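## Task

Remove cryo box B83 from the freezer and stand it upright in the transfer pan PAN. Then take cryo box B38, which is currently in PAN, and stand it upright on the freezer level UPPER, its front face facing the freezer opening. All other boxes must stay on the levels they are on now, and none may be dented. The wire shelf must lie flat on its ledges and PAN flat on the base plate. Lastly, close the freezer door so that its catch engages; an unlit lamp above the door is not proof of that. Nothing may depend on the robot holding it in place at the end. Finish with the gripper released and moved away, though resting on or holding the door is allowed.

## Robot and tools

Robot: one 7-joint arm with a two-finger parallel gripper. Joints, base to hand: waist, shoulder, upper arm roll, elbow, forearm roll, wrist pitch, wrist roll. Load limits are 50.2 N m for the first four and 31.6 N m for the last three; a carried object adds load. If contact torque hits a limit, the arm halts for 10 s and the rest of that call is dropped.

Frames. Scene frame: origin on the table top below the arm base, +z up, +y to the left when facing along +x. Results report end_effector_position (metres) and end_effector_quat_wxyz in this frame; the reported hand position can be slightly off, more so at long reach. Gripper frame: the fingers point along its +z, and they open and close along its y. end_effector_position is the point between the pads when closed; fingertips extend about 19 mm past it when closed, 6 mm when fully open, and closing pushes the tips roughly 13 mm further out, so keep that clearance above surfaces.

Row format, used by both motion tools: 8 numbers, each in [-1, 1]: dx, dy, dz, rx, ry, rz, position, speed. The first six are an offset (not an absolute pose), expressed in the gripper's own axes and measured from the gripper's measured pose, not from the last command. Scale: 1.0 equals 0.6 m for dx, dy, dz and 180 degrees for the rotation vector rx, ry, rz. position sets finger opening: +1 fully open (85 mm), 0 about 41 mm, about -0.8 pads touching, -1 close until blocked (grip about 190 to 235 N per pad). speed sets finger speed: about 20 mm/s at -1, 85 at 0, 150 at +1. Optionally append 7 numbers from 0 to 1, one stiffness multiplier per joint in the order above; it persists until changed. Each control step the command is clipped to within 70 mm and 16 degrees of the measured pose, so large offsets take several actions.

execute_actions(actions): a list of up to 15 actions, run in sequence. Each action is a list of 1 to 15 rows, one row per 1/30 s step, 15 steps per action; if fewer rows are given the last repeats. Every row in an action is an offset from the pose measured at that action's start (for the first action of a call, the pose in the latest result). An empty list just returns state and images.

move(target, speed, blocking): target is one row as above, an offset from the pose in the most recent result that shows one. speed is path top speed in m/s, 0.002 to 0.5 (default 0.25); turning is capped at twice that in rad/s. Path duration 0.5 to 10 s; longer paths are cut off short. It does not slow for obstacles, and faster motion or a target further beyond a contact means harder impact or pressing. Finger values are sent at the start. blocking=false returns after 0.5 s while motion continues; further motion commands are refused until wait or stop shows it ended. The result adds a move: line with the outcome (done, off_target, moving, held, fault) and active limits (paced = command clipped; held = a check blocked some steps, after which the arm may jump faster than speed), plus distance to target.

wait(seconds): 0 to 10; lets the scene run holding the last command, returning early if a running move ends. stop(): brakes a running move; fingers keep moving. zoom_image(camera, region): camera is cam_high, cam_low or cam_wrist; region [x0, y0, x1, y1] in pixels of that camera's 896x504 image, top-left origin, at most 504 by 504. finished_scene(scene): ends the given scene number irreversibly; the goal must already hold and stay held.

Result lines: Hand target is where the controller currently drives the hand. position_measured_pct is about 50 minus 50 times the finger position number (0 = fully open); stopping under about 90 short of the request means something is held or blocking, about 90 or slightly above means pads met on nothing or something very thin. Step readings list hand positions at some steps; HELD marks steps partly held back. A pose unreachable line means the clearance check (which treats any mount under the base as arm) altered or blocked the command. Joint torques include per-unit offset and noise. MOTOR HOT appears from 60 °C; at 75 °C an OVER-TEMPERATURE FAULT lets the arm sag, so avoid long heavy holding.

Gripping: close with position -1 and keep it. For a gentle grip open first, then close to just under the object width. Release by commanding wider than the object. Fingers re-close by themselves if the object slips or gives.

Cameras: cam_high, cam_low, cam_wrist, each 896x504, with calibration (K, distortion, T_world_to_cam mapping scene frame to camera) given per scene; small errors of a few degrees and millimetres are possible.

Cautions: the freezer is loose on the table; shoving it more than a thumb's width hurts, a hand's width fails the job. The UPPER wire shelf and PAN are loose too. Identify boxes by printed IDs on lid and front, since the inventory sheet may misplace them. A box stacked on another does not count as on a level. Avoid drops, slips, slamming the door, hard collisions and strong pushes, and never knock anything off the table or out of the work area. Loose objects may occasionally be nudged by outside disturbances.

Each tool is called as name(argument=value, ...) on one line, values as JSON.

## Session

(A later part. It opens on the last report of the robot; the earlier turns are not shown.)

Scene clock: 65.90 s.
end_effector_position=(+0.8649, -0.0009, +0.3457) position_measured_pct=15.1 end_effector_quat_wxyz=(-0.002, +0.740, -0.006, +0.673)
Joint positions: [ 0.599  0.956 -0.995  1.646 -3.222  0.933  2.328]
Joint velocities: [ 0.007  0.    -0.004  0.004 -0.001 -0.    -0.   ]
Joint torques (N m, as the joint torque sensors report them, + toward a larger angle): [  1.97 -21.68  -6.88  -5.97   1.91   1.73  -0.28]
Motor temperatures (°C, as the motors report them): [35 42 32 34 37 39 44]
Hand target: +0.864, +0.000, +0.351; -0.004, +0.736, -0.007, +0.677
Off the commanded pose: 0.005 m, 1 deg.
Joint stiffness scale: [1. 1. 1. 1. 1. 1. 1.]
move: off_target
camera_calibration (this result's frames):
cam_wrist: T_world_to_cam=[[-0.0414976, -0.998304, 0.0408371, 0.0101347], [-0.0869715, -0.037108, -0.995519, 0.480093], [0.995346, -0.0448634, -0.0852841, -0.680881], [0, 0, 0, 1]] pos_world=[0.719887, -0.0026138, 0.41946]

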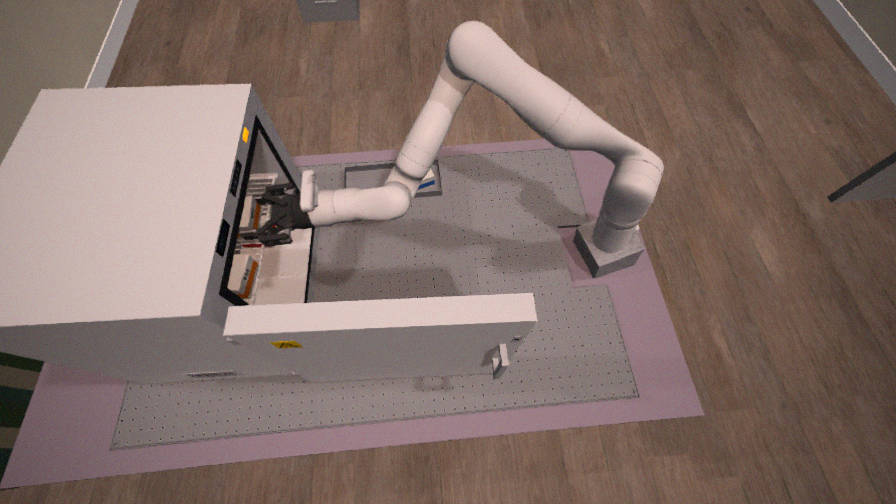

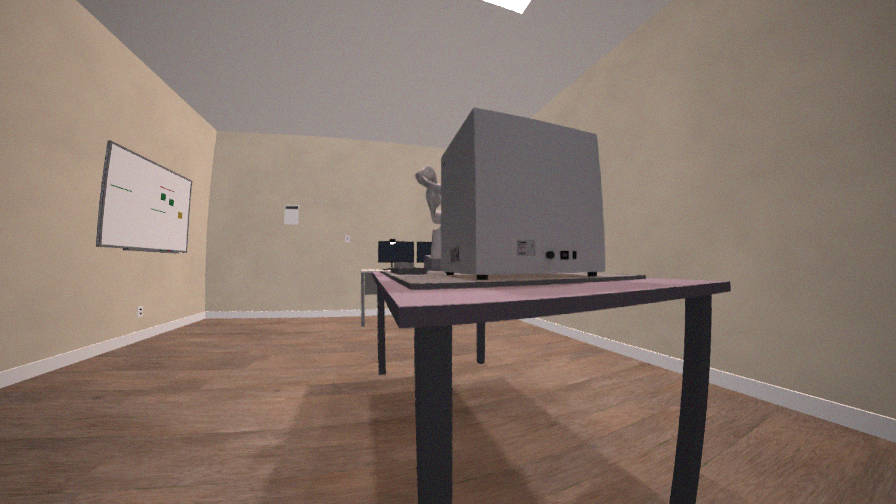

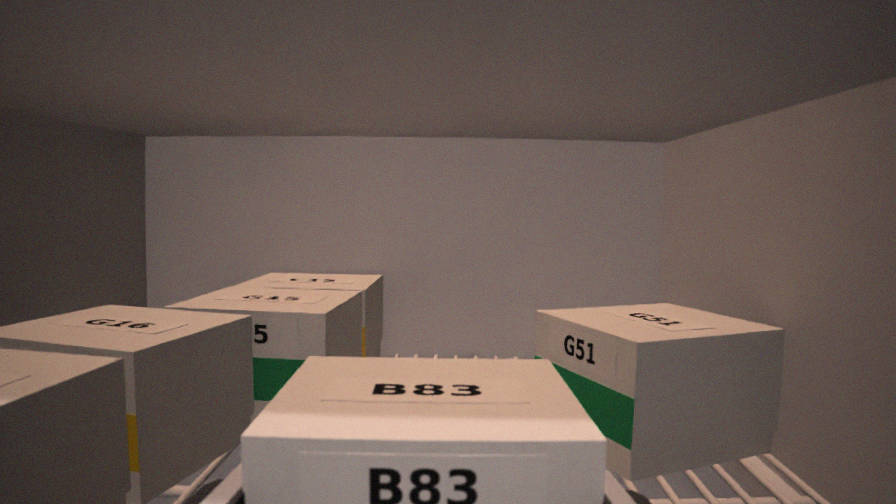

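Regrip at 30° pitch.

move(target=[0,0,0,0,0,0,1,0])

move(target=[0,0,0.035,0,-0.137,-0.003,1,0], speed=0.15)

move(target=[0,0,0,0,0,0,0.66,-1])

move(target=[0.02,0,-0.015,0,0,0,0.66,-1], speed=0.05)

Scene clock: 66.73 s.
end_effector_position=(+0.8648, -0.0011, +0.3457) position_measured_pct=0.0 end_effector_quat_wxyz=(-0.002, +0.740, -0.006, +0.673)
Joint positions: [ 0.599  0.956 -0.996  1.646 -3.222  0.933  2.328]
Joint velocities: [-0.    -0.     0.001  0.    -0.001 -0.     0.002]
Joint torques (N m, as the joint torque sensors report them, + toward a larger angle): [  1.86 -21.9   -6.58  -5.99   1.96   1.91  -0.17]
Motor temperatures (°C, as the motors report them): [35 42 32 34 37 39 44]
Hand target: +0.865, -0.001, +0.346; -0.002, +0.740, -0.006, +0.673
Off the commanded pose: 0.000 m, 0 deg.
Joint stiffness scale: [1. 1. 1. 1. 1. 1. 1.]
move: done
camera_calibration (this result's frames):
cam_wrist: T_world_to_cam=[[-0.041711, -0.998297, 0.0407868, 0.0100958], [-0.0870652, -0.0370353, -0.995514, 0.480162], [0.995329, -0.045075, -0.0853721, -0.680761], [0, 0, 0, 1]] pos_world=[0.719807, -0.00282377, 0.419478]

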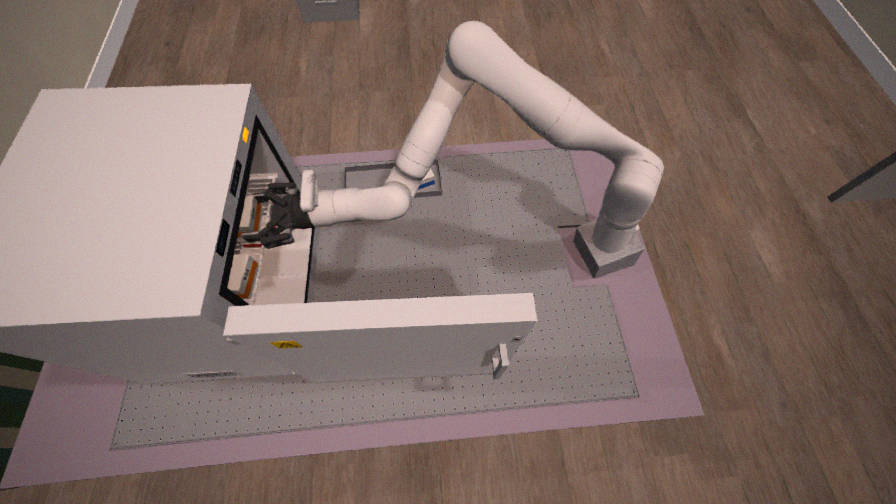

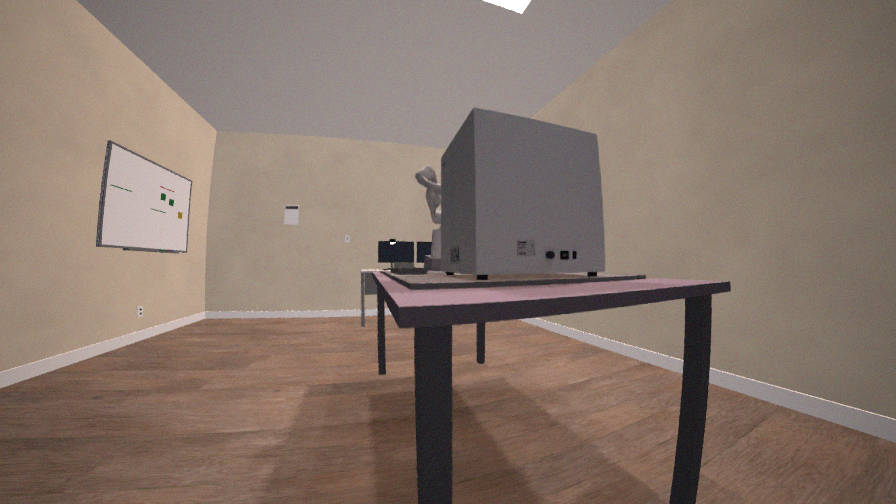

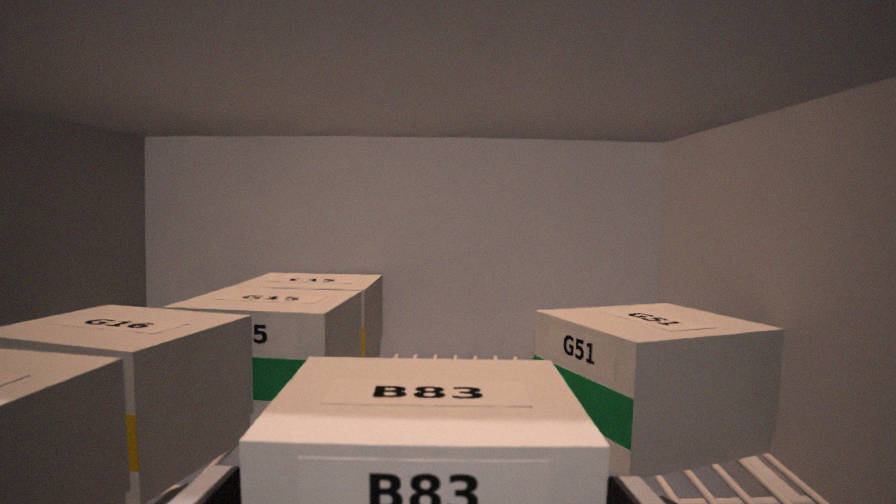

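Scene clock: 68.97 s.
end_effector_position=(+0.8850, -0.0021, +0.3417) position_measured_pct=0.0 end_effector_quat_wxyz=(+0.000, +0.866, -0.004, +0.499)
Joint positions: [ 0.356  0.668 -0.547  1.368 -4.247  0.243  2.884]
Joint velocities: [-0.006 -0.001  0.003 -0.001 -0.003 -0.002  0.003]
Joint torques (N m, as the joint torque sensors report them, + toward a larger angle): [  1.35 -23.89  -2.9   -9.82   0.44   0.72   0.  ]
Motor temperatures (°C, as the motors report them): [35 42 32 34 37 39 44]
Hand target: +0.886, -0.001, +0.344; -0.001, +0.866, -0.003, +0.500
Off the commanded pose: 0.002 m, 0 deg.
Joint stiffness scale: [1. 1. 1. 1. 1. 1. 1.]
move: done
camera_calibration (this result's frames):
cam_wrist: T_world_to_cam=[[-0.0171301, -0.998146, 0.0584092, -0.0176311], [-0.494759, -0.0423023, -0.868, 0.795131], [0.868861, -0.0437674, -0.493117, -0.449981], [0, 0, 0, 1]] pos_world=[0.784067, -0.00365709, 0.469309]

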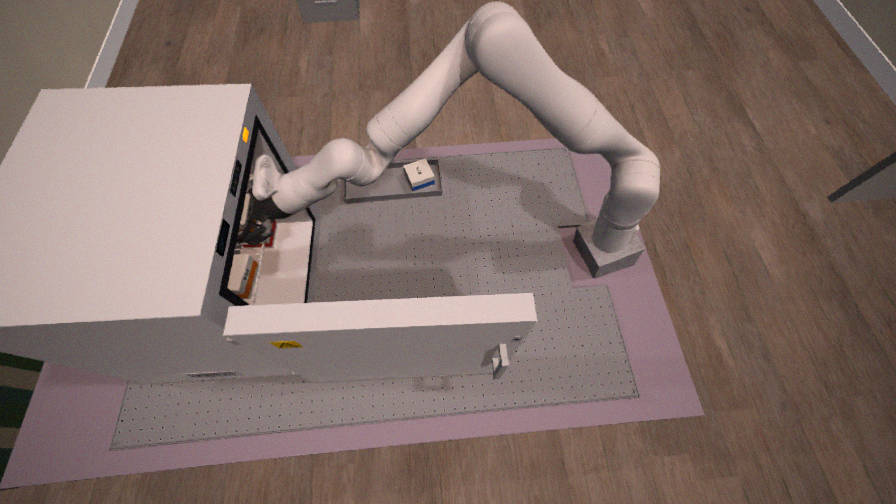

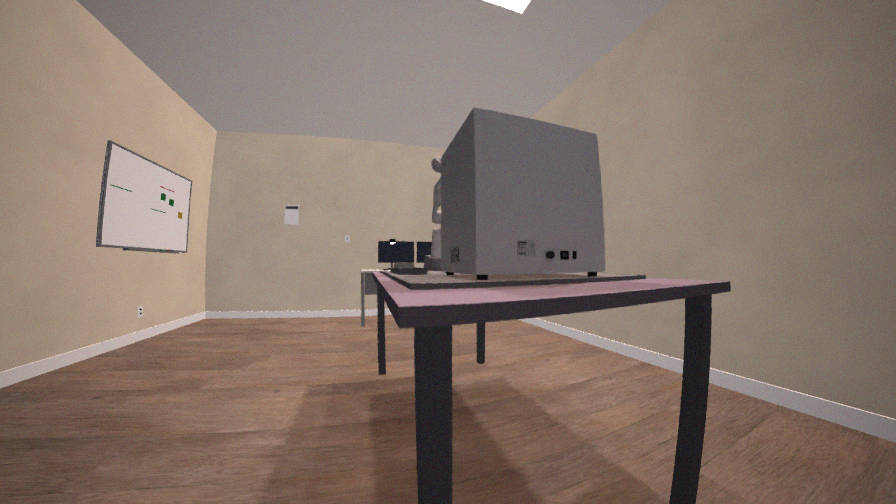

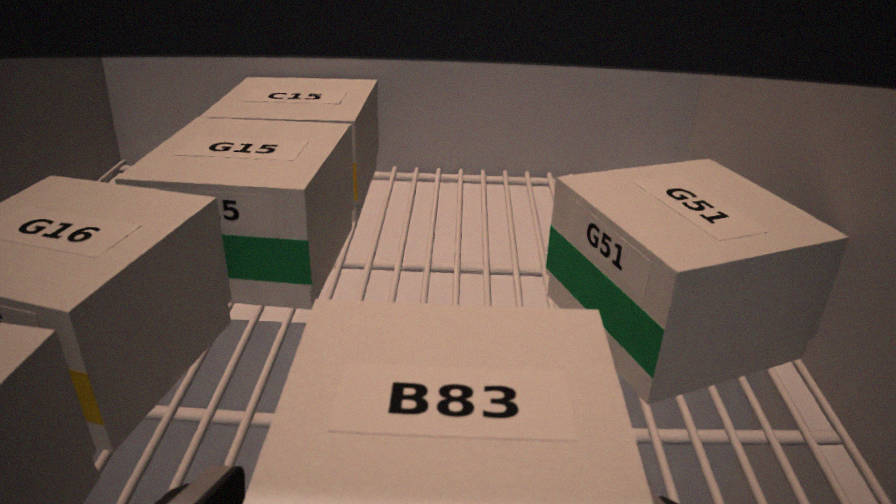

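Scene clock: 70.00 s.
end_effector_position=(+0.8850, -0.0020, +0.3417) position_measured_pct=15.1 end_effector_quat_wxyz=(+0.000, +0.866, -0.004, +0.499)
Joint positions: [ 0.356  0.667 -0.547  1.368 -4.247  0.243  2.884]
Joint velocities: [ 0.    -0.     0.     0.001  0.    -0.     0.   ]
Joint torques (N m, as the joint torque sensors report them, + toward a larger angle): [  1.45 -21.47  -2.56  -8.51   0.65   0.25  -0.27]
Motor temperatures (°C, as the motors report them): [35 42 32 34 37 39 44]
Hand target: +0.885, -0.002, +0.342; +0.000, +0.866, -0.004, +0.499
Off the commanded pose: 0.000 m, 0 deg.
Joint stiffness scale: [1. 1. 1. 1. 1. 1. 1.]
move: done
camera_calibration (this result's frames):
cam_wrist: T_world_to_cam=[[-0.0170884, -0.998146, 0.0584239, -0.0176386], [-0.494715, -0.0423379, -0.868023, 0.795141], [0.868887, -0.0437363, -0.493075, -0.449999], [0, 0, 0, 1]] pos_world=[0.784065, -0.00362259, 0.469349]

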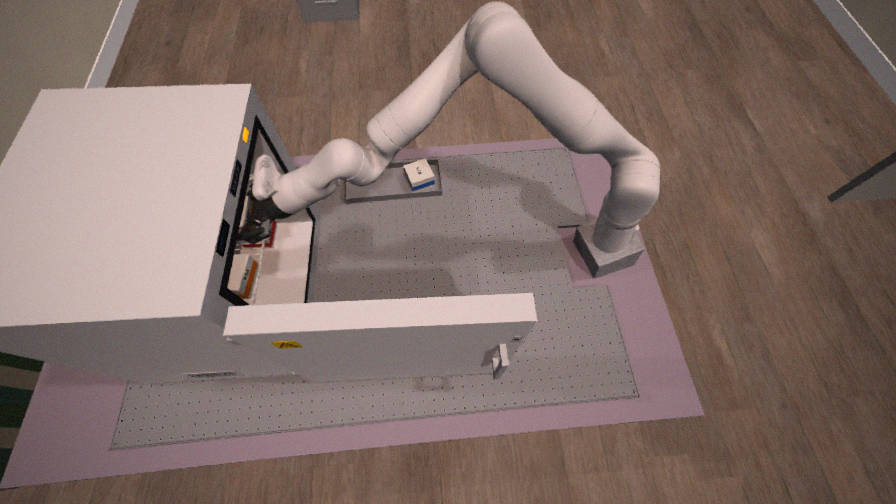

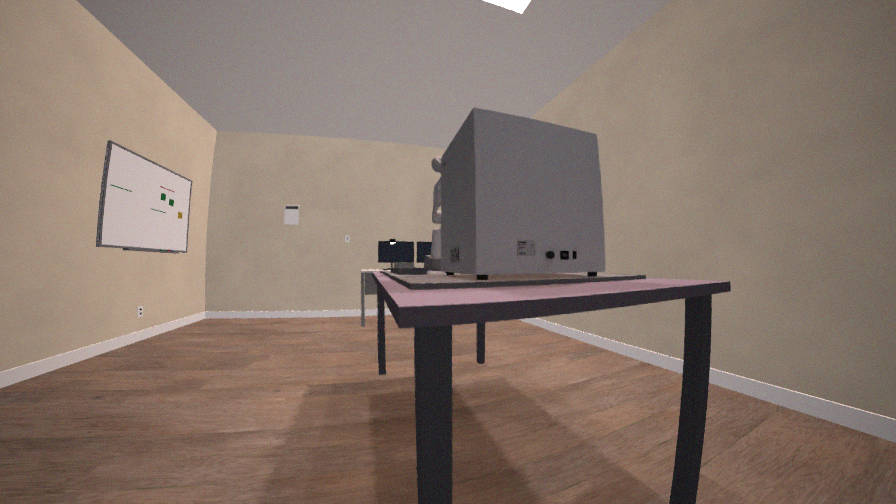

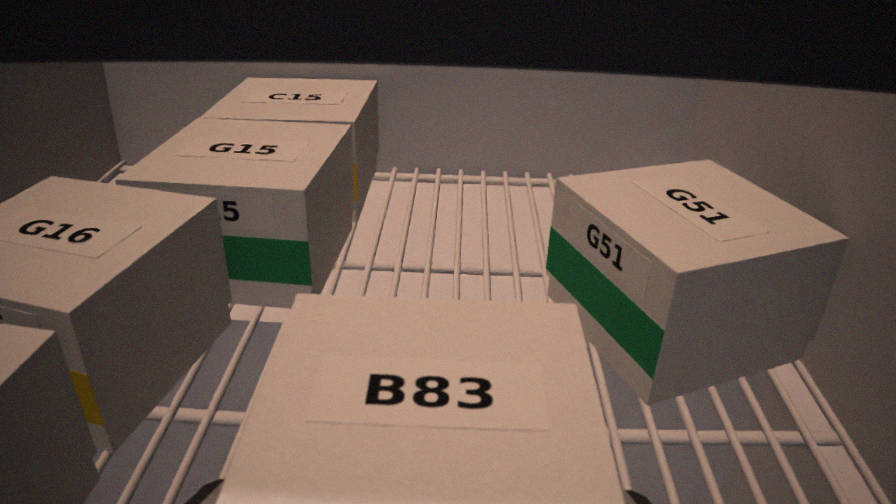

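Scene clock: 70.90 s.
end_effector_position=(+0.8825, -0.0026, +0.3537) position_measured_pct=15.1 end_effector_quat_wxyz=(+0.001, +0.867, -0.005, +0.498)
Joint positions: [ 0.335  0.637 -0.501  1.368 -4.331  0.215  2.935]
Joint velocities: [-0.004 -0.003  0.001 -0.002 -0.006 -0.001  0.007]
Joint torques (N m, as the joint torque sensors report them, + toward a larger angle): [  1.48 -24.09  -2.41 -10.41   0.71   0.58  -0.14]
Motor temperatures (°C, as the motors report them): [35 42 32 34 37 39 44]
Hand target: +0.883, -0.002, +0.357; +0.000, +0.866, -0.004, +0.500
Off the commanded pose: 0.003 m, 0 deg.
Joint stiffness scale: [1. 1. 1. 1. 1. 1. 1.]
move: done
camera_calibration (this result's frames):
cam_wrist: T_world_to_cam=[[-0.0197338, -0.99812, 0.0580243, -0.0164868], [-0.496807, -0.0405743, -0.866912, 0.805697], [0.867636, -0.0459344, -0.495073, -0.440101], [0, 0, 0, 1]] pos_world=[0.781798, -0.00398095, 0.481543]

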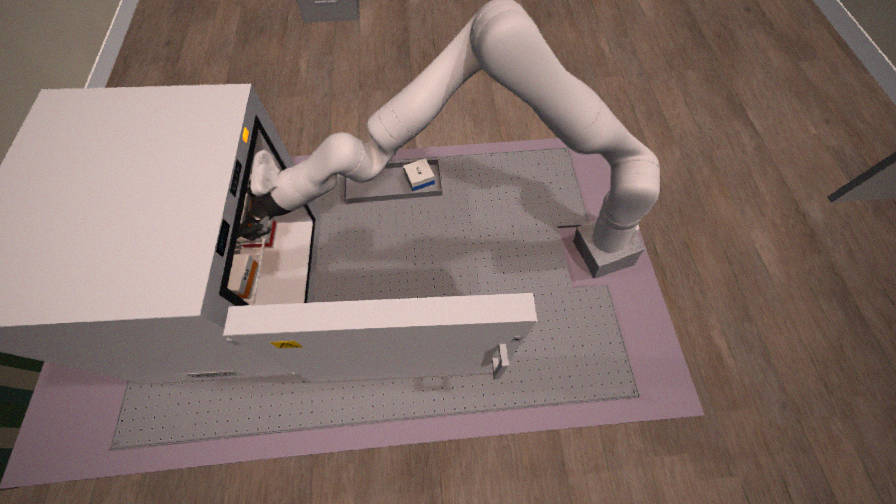

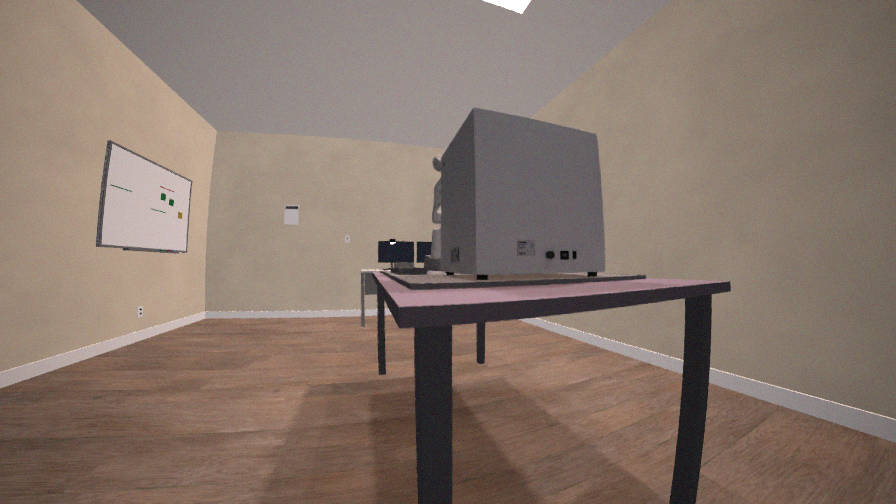

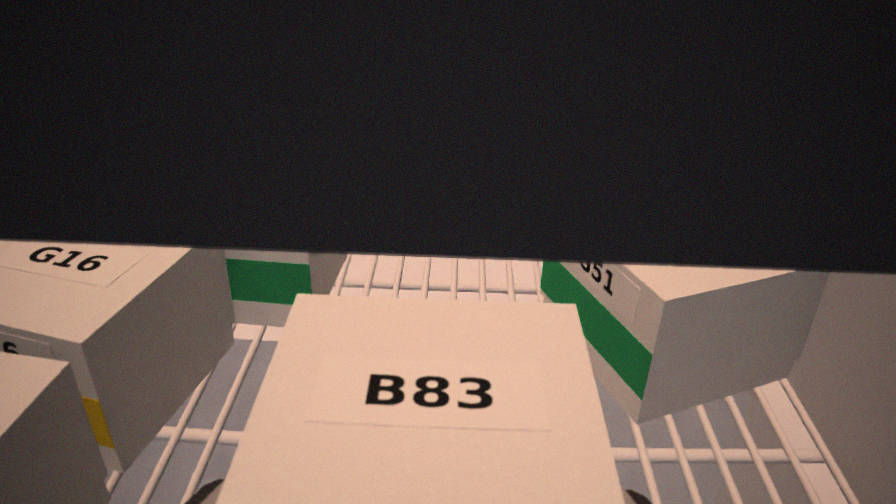

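move(target=[-0.165,0,-0.3,0,0,0,0.66,-1], speed=0.15)

move(target=[-0.375,0.51,0.217,0,0,0,0.66,-1], speed=0.2)

zoom_image(camera="cam_high", region=[320,120,480,220])

Scene clock: 72.97 s.
end_effector_position=(+0.6772, -0.0017, +0.3560) position_measured_pct=15.1 end_effector_quat_wxyz=(+0.000, +0.869, -0.007, +0.495)
Joint positions: [ 0.781  0.352 -0.93   2.084 -3.659  0.492  2.193]
Joint velocities: [ 0.01  -0.001 -0.008  0.001 -0.     0.001  0.   ]
Joint torques (N m, as the joint torque sensors report them, + toward a larger angle): [  1.66 -13.54  -2.07  -7.86   1.02   2.09  -0.18]
Motor temperatures (°C, as the motors report them): [35 42 32 34 37 39 44]
Hand target: +0.677, -0.000, +0.358; +0.001, +0.867, -0.006, +0.498
Off the commanded pose: 0.003 m, 1 deg.
Joint stiffness scale: [1. 1. 1. 1. 1. 1. 1.]
move: done
camera_calibration (this result's frames):
cam_wrist: T_world_to_cam=[[-0.0225277, -0.998176, 0.0560111, -0.0171512], [-0.504428, -0.0370225, -0.86266, 0.709387], [0.86316, -0.0476872, -0.502673, -0.255125], [0, 0, 0, 1]] pos_world=[0.577662, -0.00302285, 0.484676]

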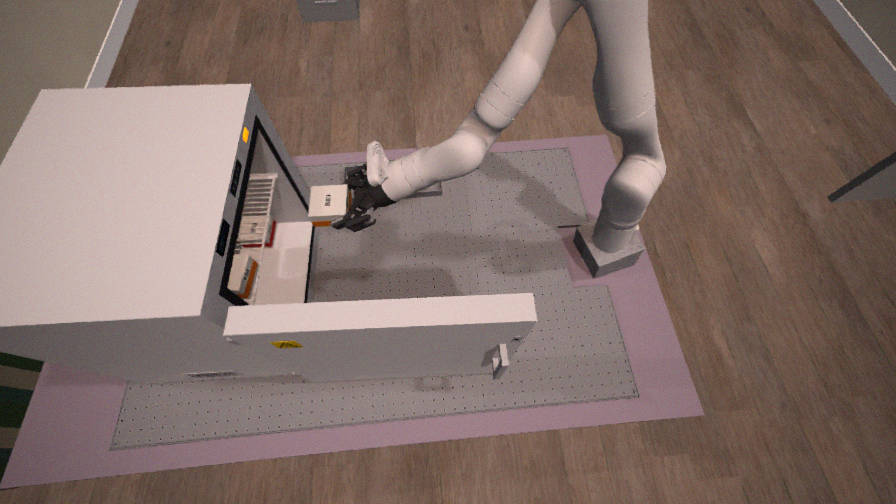

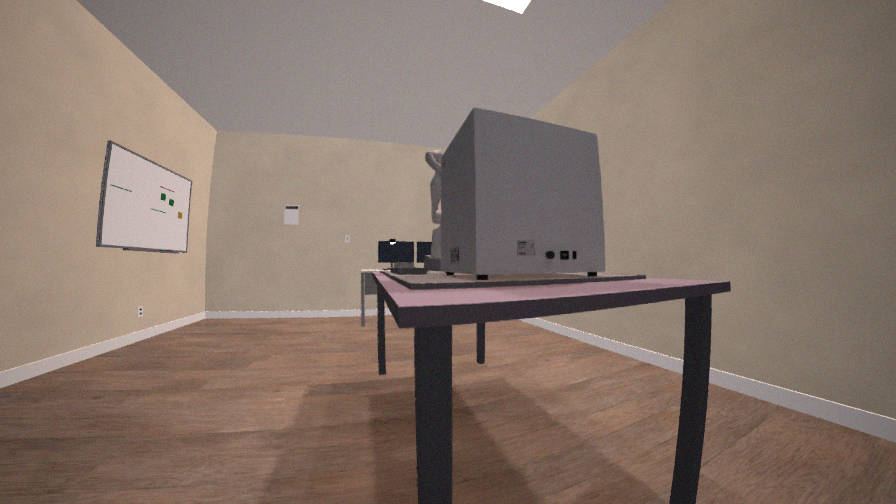

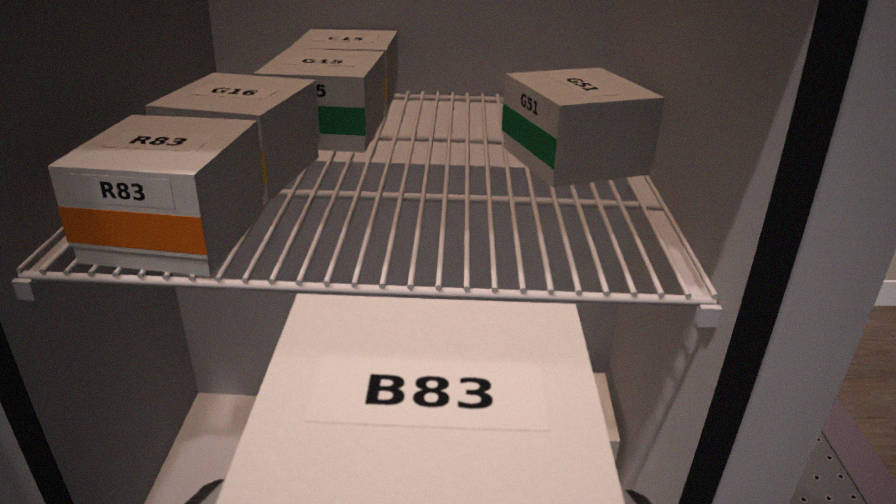

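Scene clock: 75.57 s.
end_effector_position=(+0.6691, -0.3071, +0.0938) position_measured_pct=15.1 end_effector_quat_wxyz=(+0.003, +0.870, -0.007, +0.493)
Joint positions: [ 1.226  1.258 -0.873  1.689 -2.553  0.427  2.047]
Joint velocities: [ 0.005  0.009 -0.007 -0.002  0.002 -0.004  0.   ]
Joint torques (N m, as the joint torque sensors report them, + toward a larger angle): [  3.93 -20.57  -7.69  -3.33   0.85   2.19  -0.3 ]
Motor temperatures (°C, as the motors report them): [35 42 32 34 37 39 44]
Hand target: +0.670, -0.307, +0.094; +0.001, +0.870, -0.007, +0.494
Off the commanded pose: 0.002 m, 0 deg.
Joint stiffness scale: [1. 1. 1. 1. 1. 1. 1.]
move: done
camera_calibration (this result's frames):
cam_wrist: T_world_to_cam=[[-0.0242562, -0.997796, 0.0617596, -0.306776], [-0.506702, -0.0409838, -0.861147, 0.467985], [0.86178, -0.0521819, -0.504591, -0.394687], [0, 0, 0, 1]] pos_world=[0.569821, -0.307516, 0.222794]

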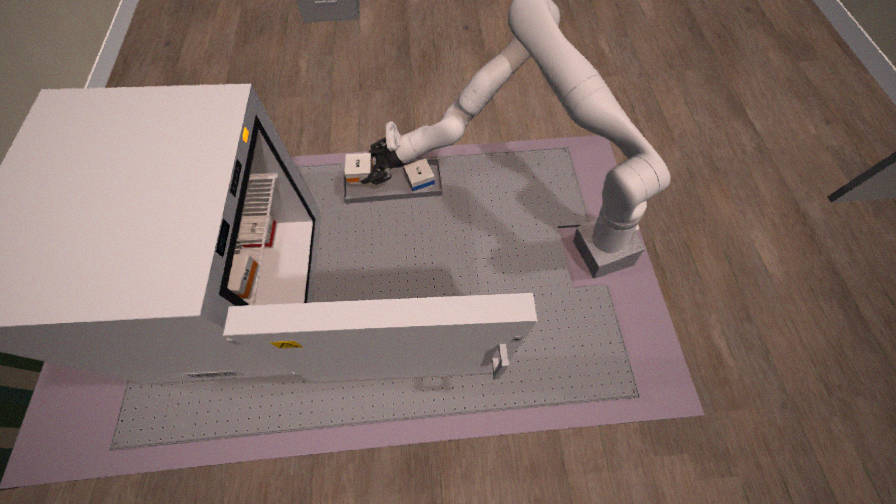

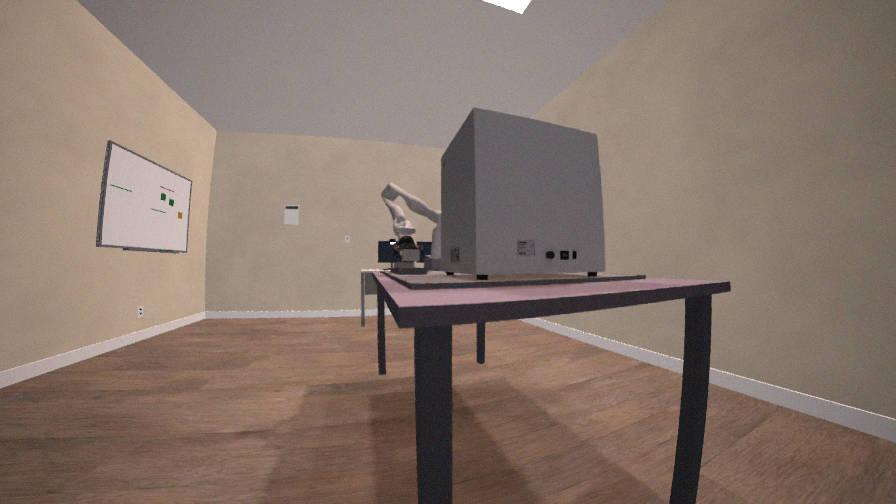

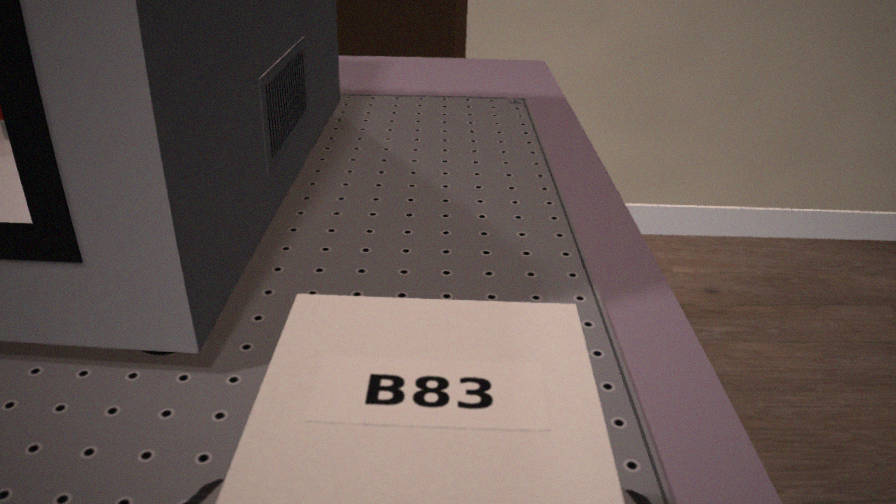

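Region (320, 120, 480, 220) of cam_high's 896x504 image, scaled by 3.150, with more detail than that image has; it fills the top 315 rows of this view, and the rest is white.

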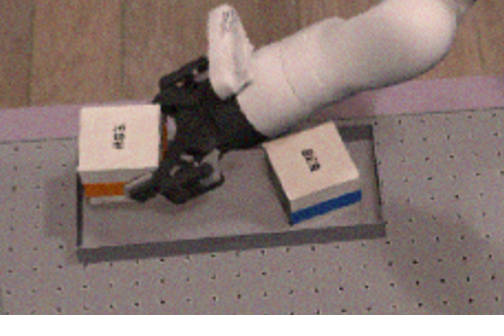

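move(target=[-0.075,0,0.027,0,0.005,0,0.66,-1], speed=0.04)

zoom_image(camera="cam_low", region=[370,230,450,285])

Scene clock: 77.23 s.
end_effector_position=(+0.6597, -0.3059, +0.0481) position_measured_pct=15.1 end_effector_quat_wxyz=(-0.000, +0.867, -0.011, +0.499)
Joint positions: [ 1.222  1.372 -0.86   1.66  -2.502  0.478  2.077]
Joint velocities: [-0.     0.006  0.001 -0.001  0.    -0.     0.006]
Joint torques (N m, as the joint torque sensors report them, + toward a larger angle): [  4.31 -21.04  -7.55  -1.64   0.79   2.34  -0.18]
Motor temperatures (°C, as the motors report them): [35 42 32 34 37 39 44]
Hand target: +0.660, -0.307, +0.047; +0.003, +0.866, -0.007, +0.500
Off the commanded pose: 0.002 m, 1 deg.
Joint stiffness scale: [1. 1. 1. 1. 1. 1. 1.]
move: done
camera_calibration (this result's frames):
cam_wrist: T_world_to_cam=[[-0.0289729, -0.998279, 0.0509789, -0.299441], [-0.4961, -0.0299149, -0.86775, 0.42061], [0.867782, -0.0504318, -0.49438, -0.413579], [0, 0, 0, 1]] pos_world=[0.558886, -0.3072, 0.175785]

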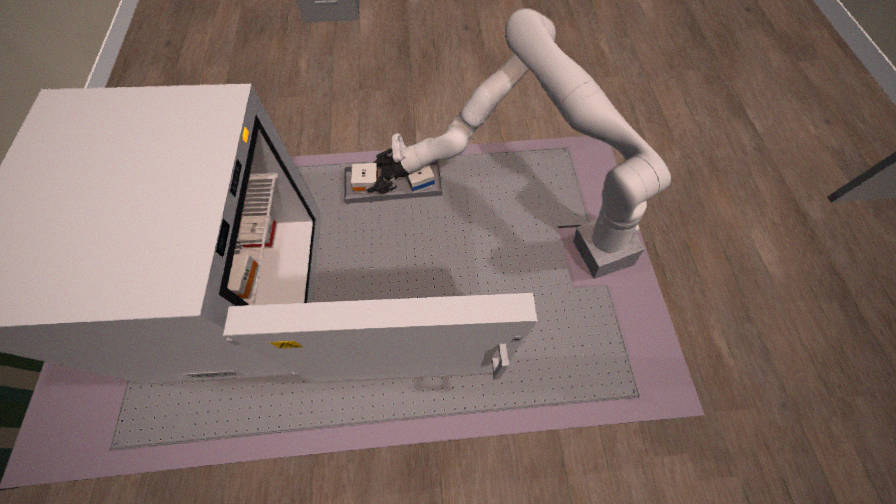

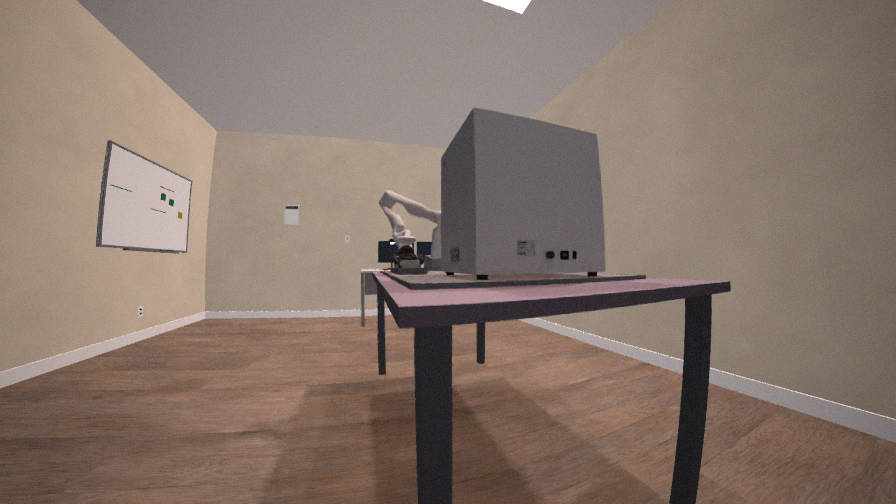

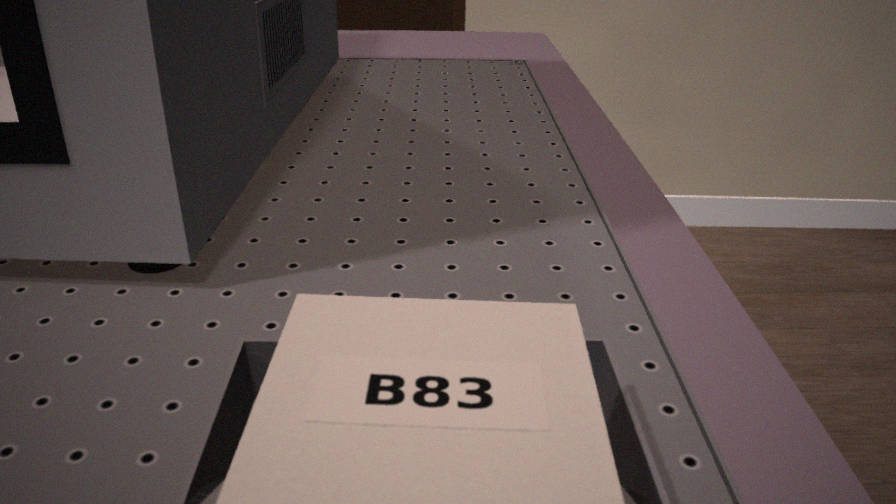

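Region (370, 230, 450, 285) of cam_low's 896x504 image, scaled by 6.300, with more detail than that image has; it fills the top 346 rows of this view, and the rest is white.

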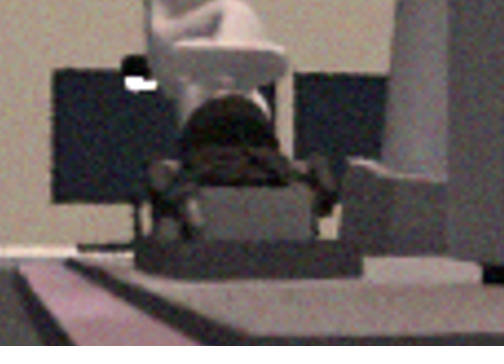

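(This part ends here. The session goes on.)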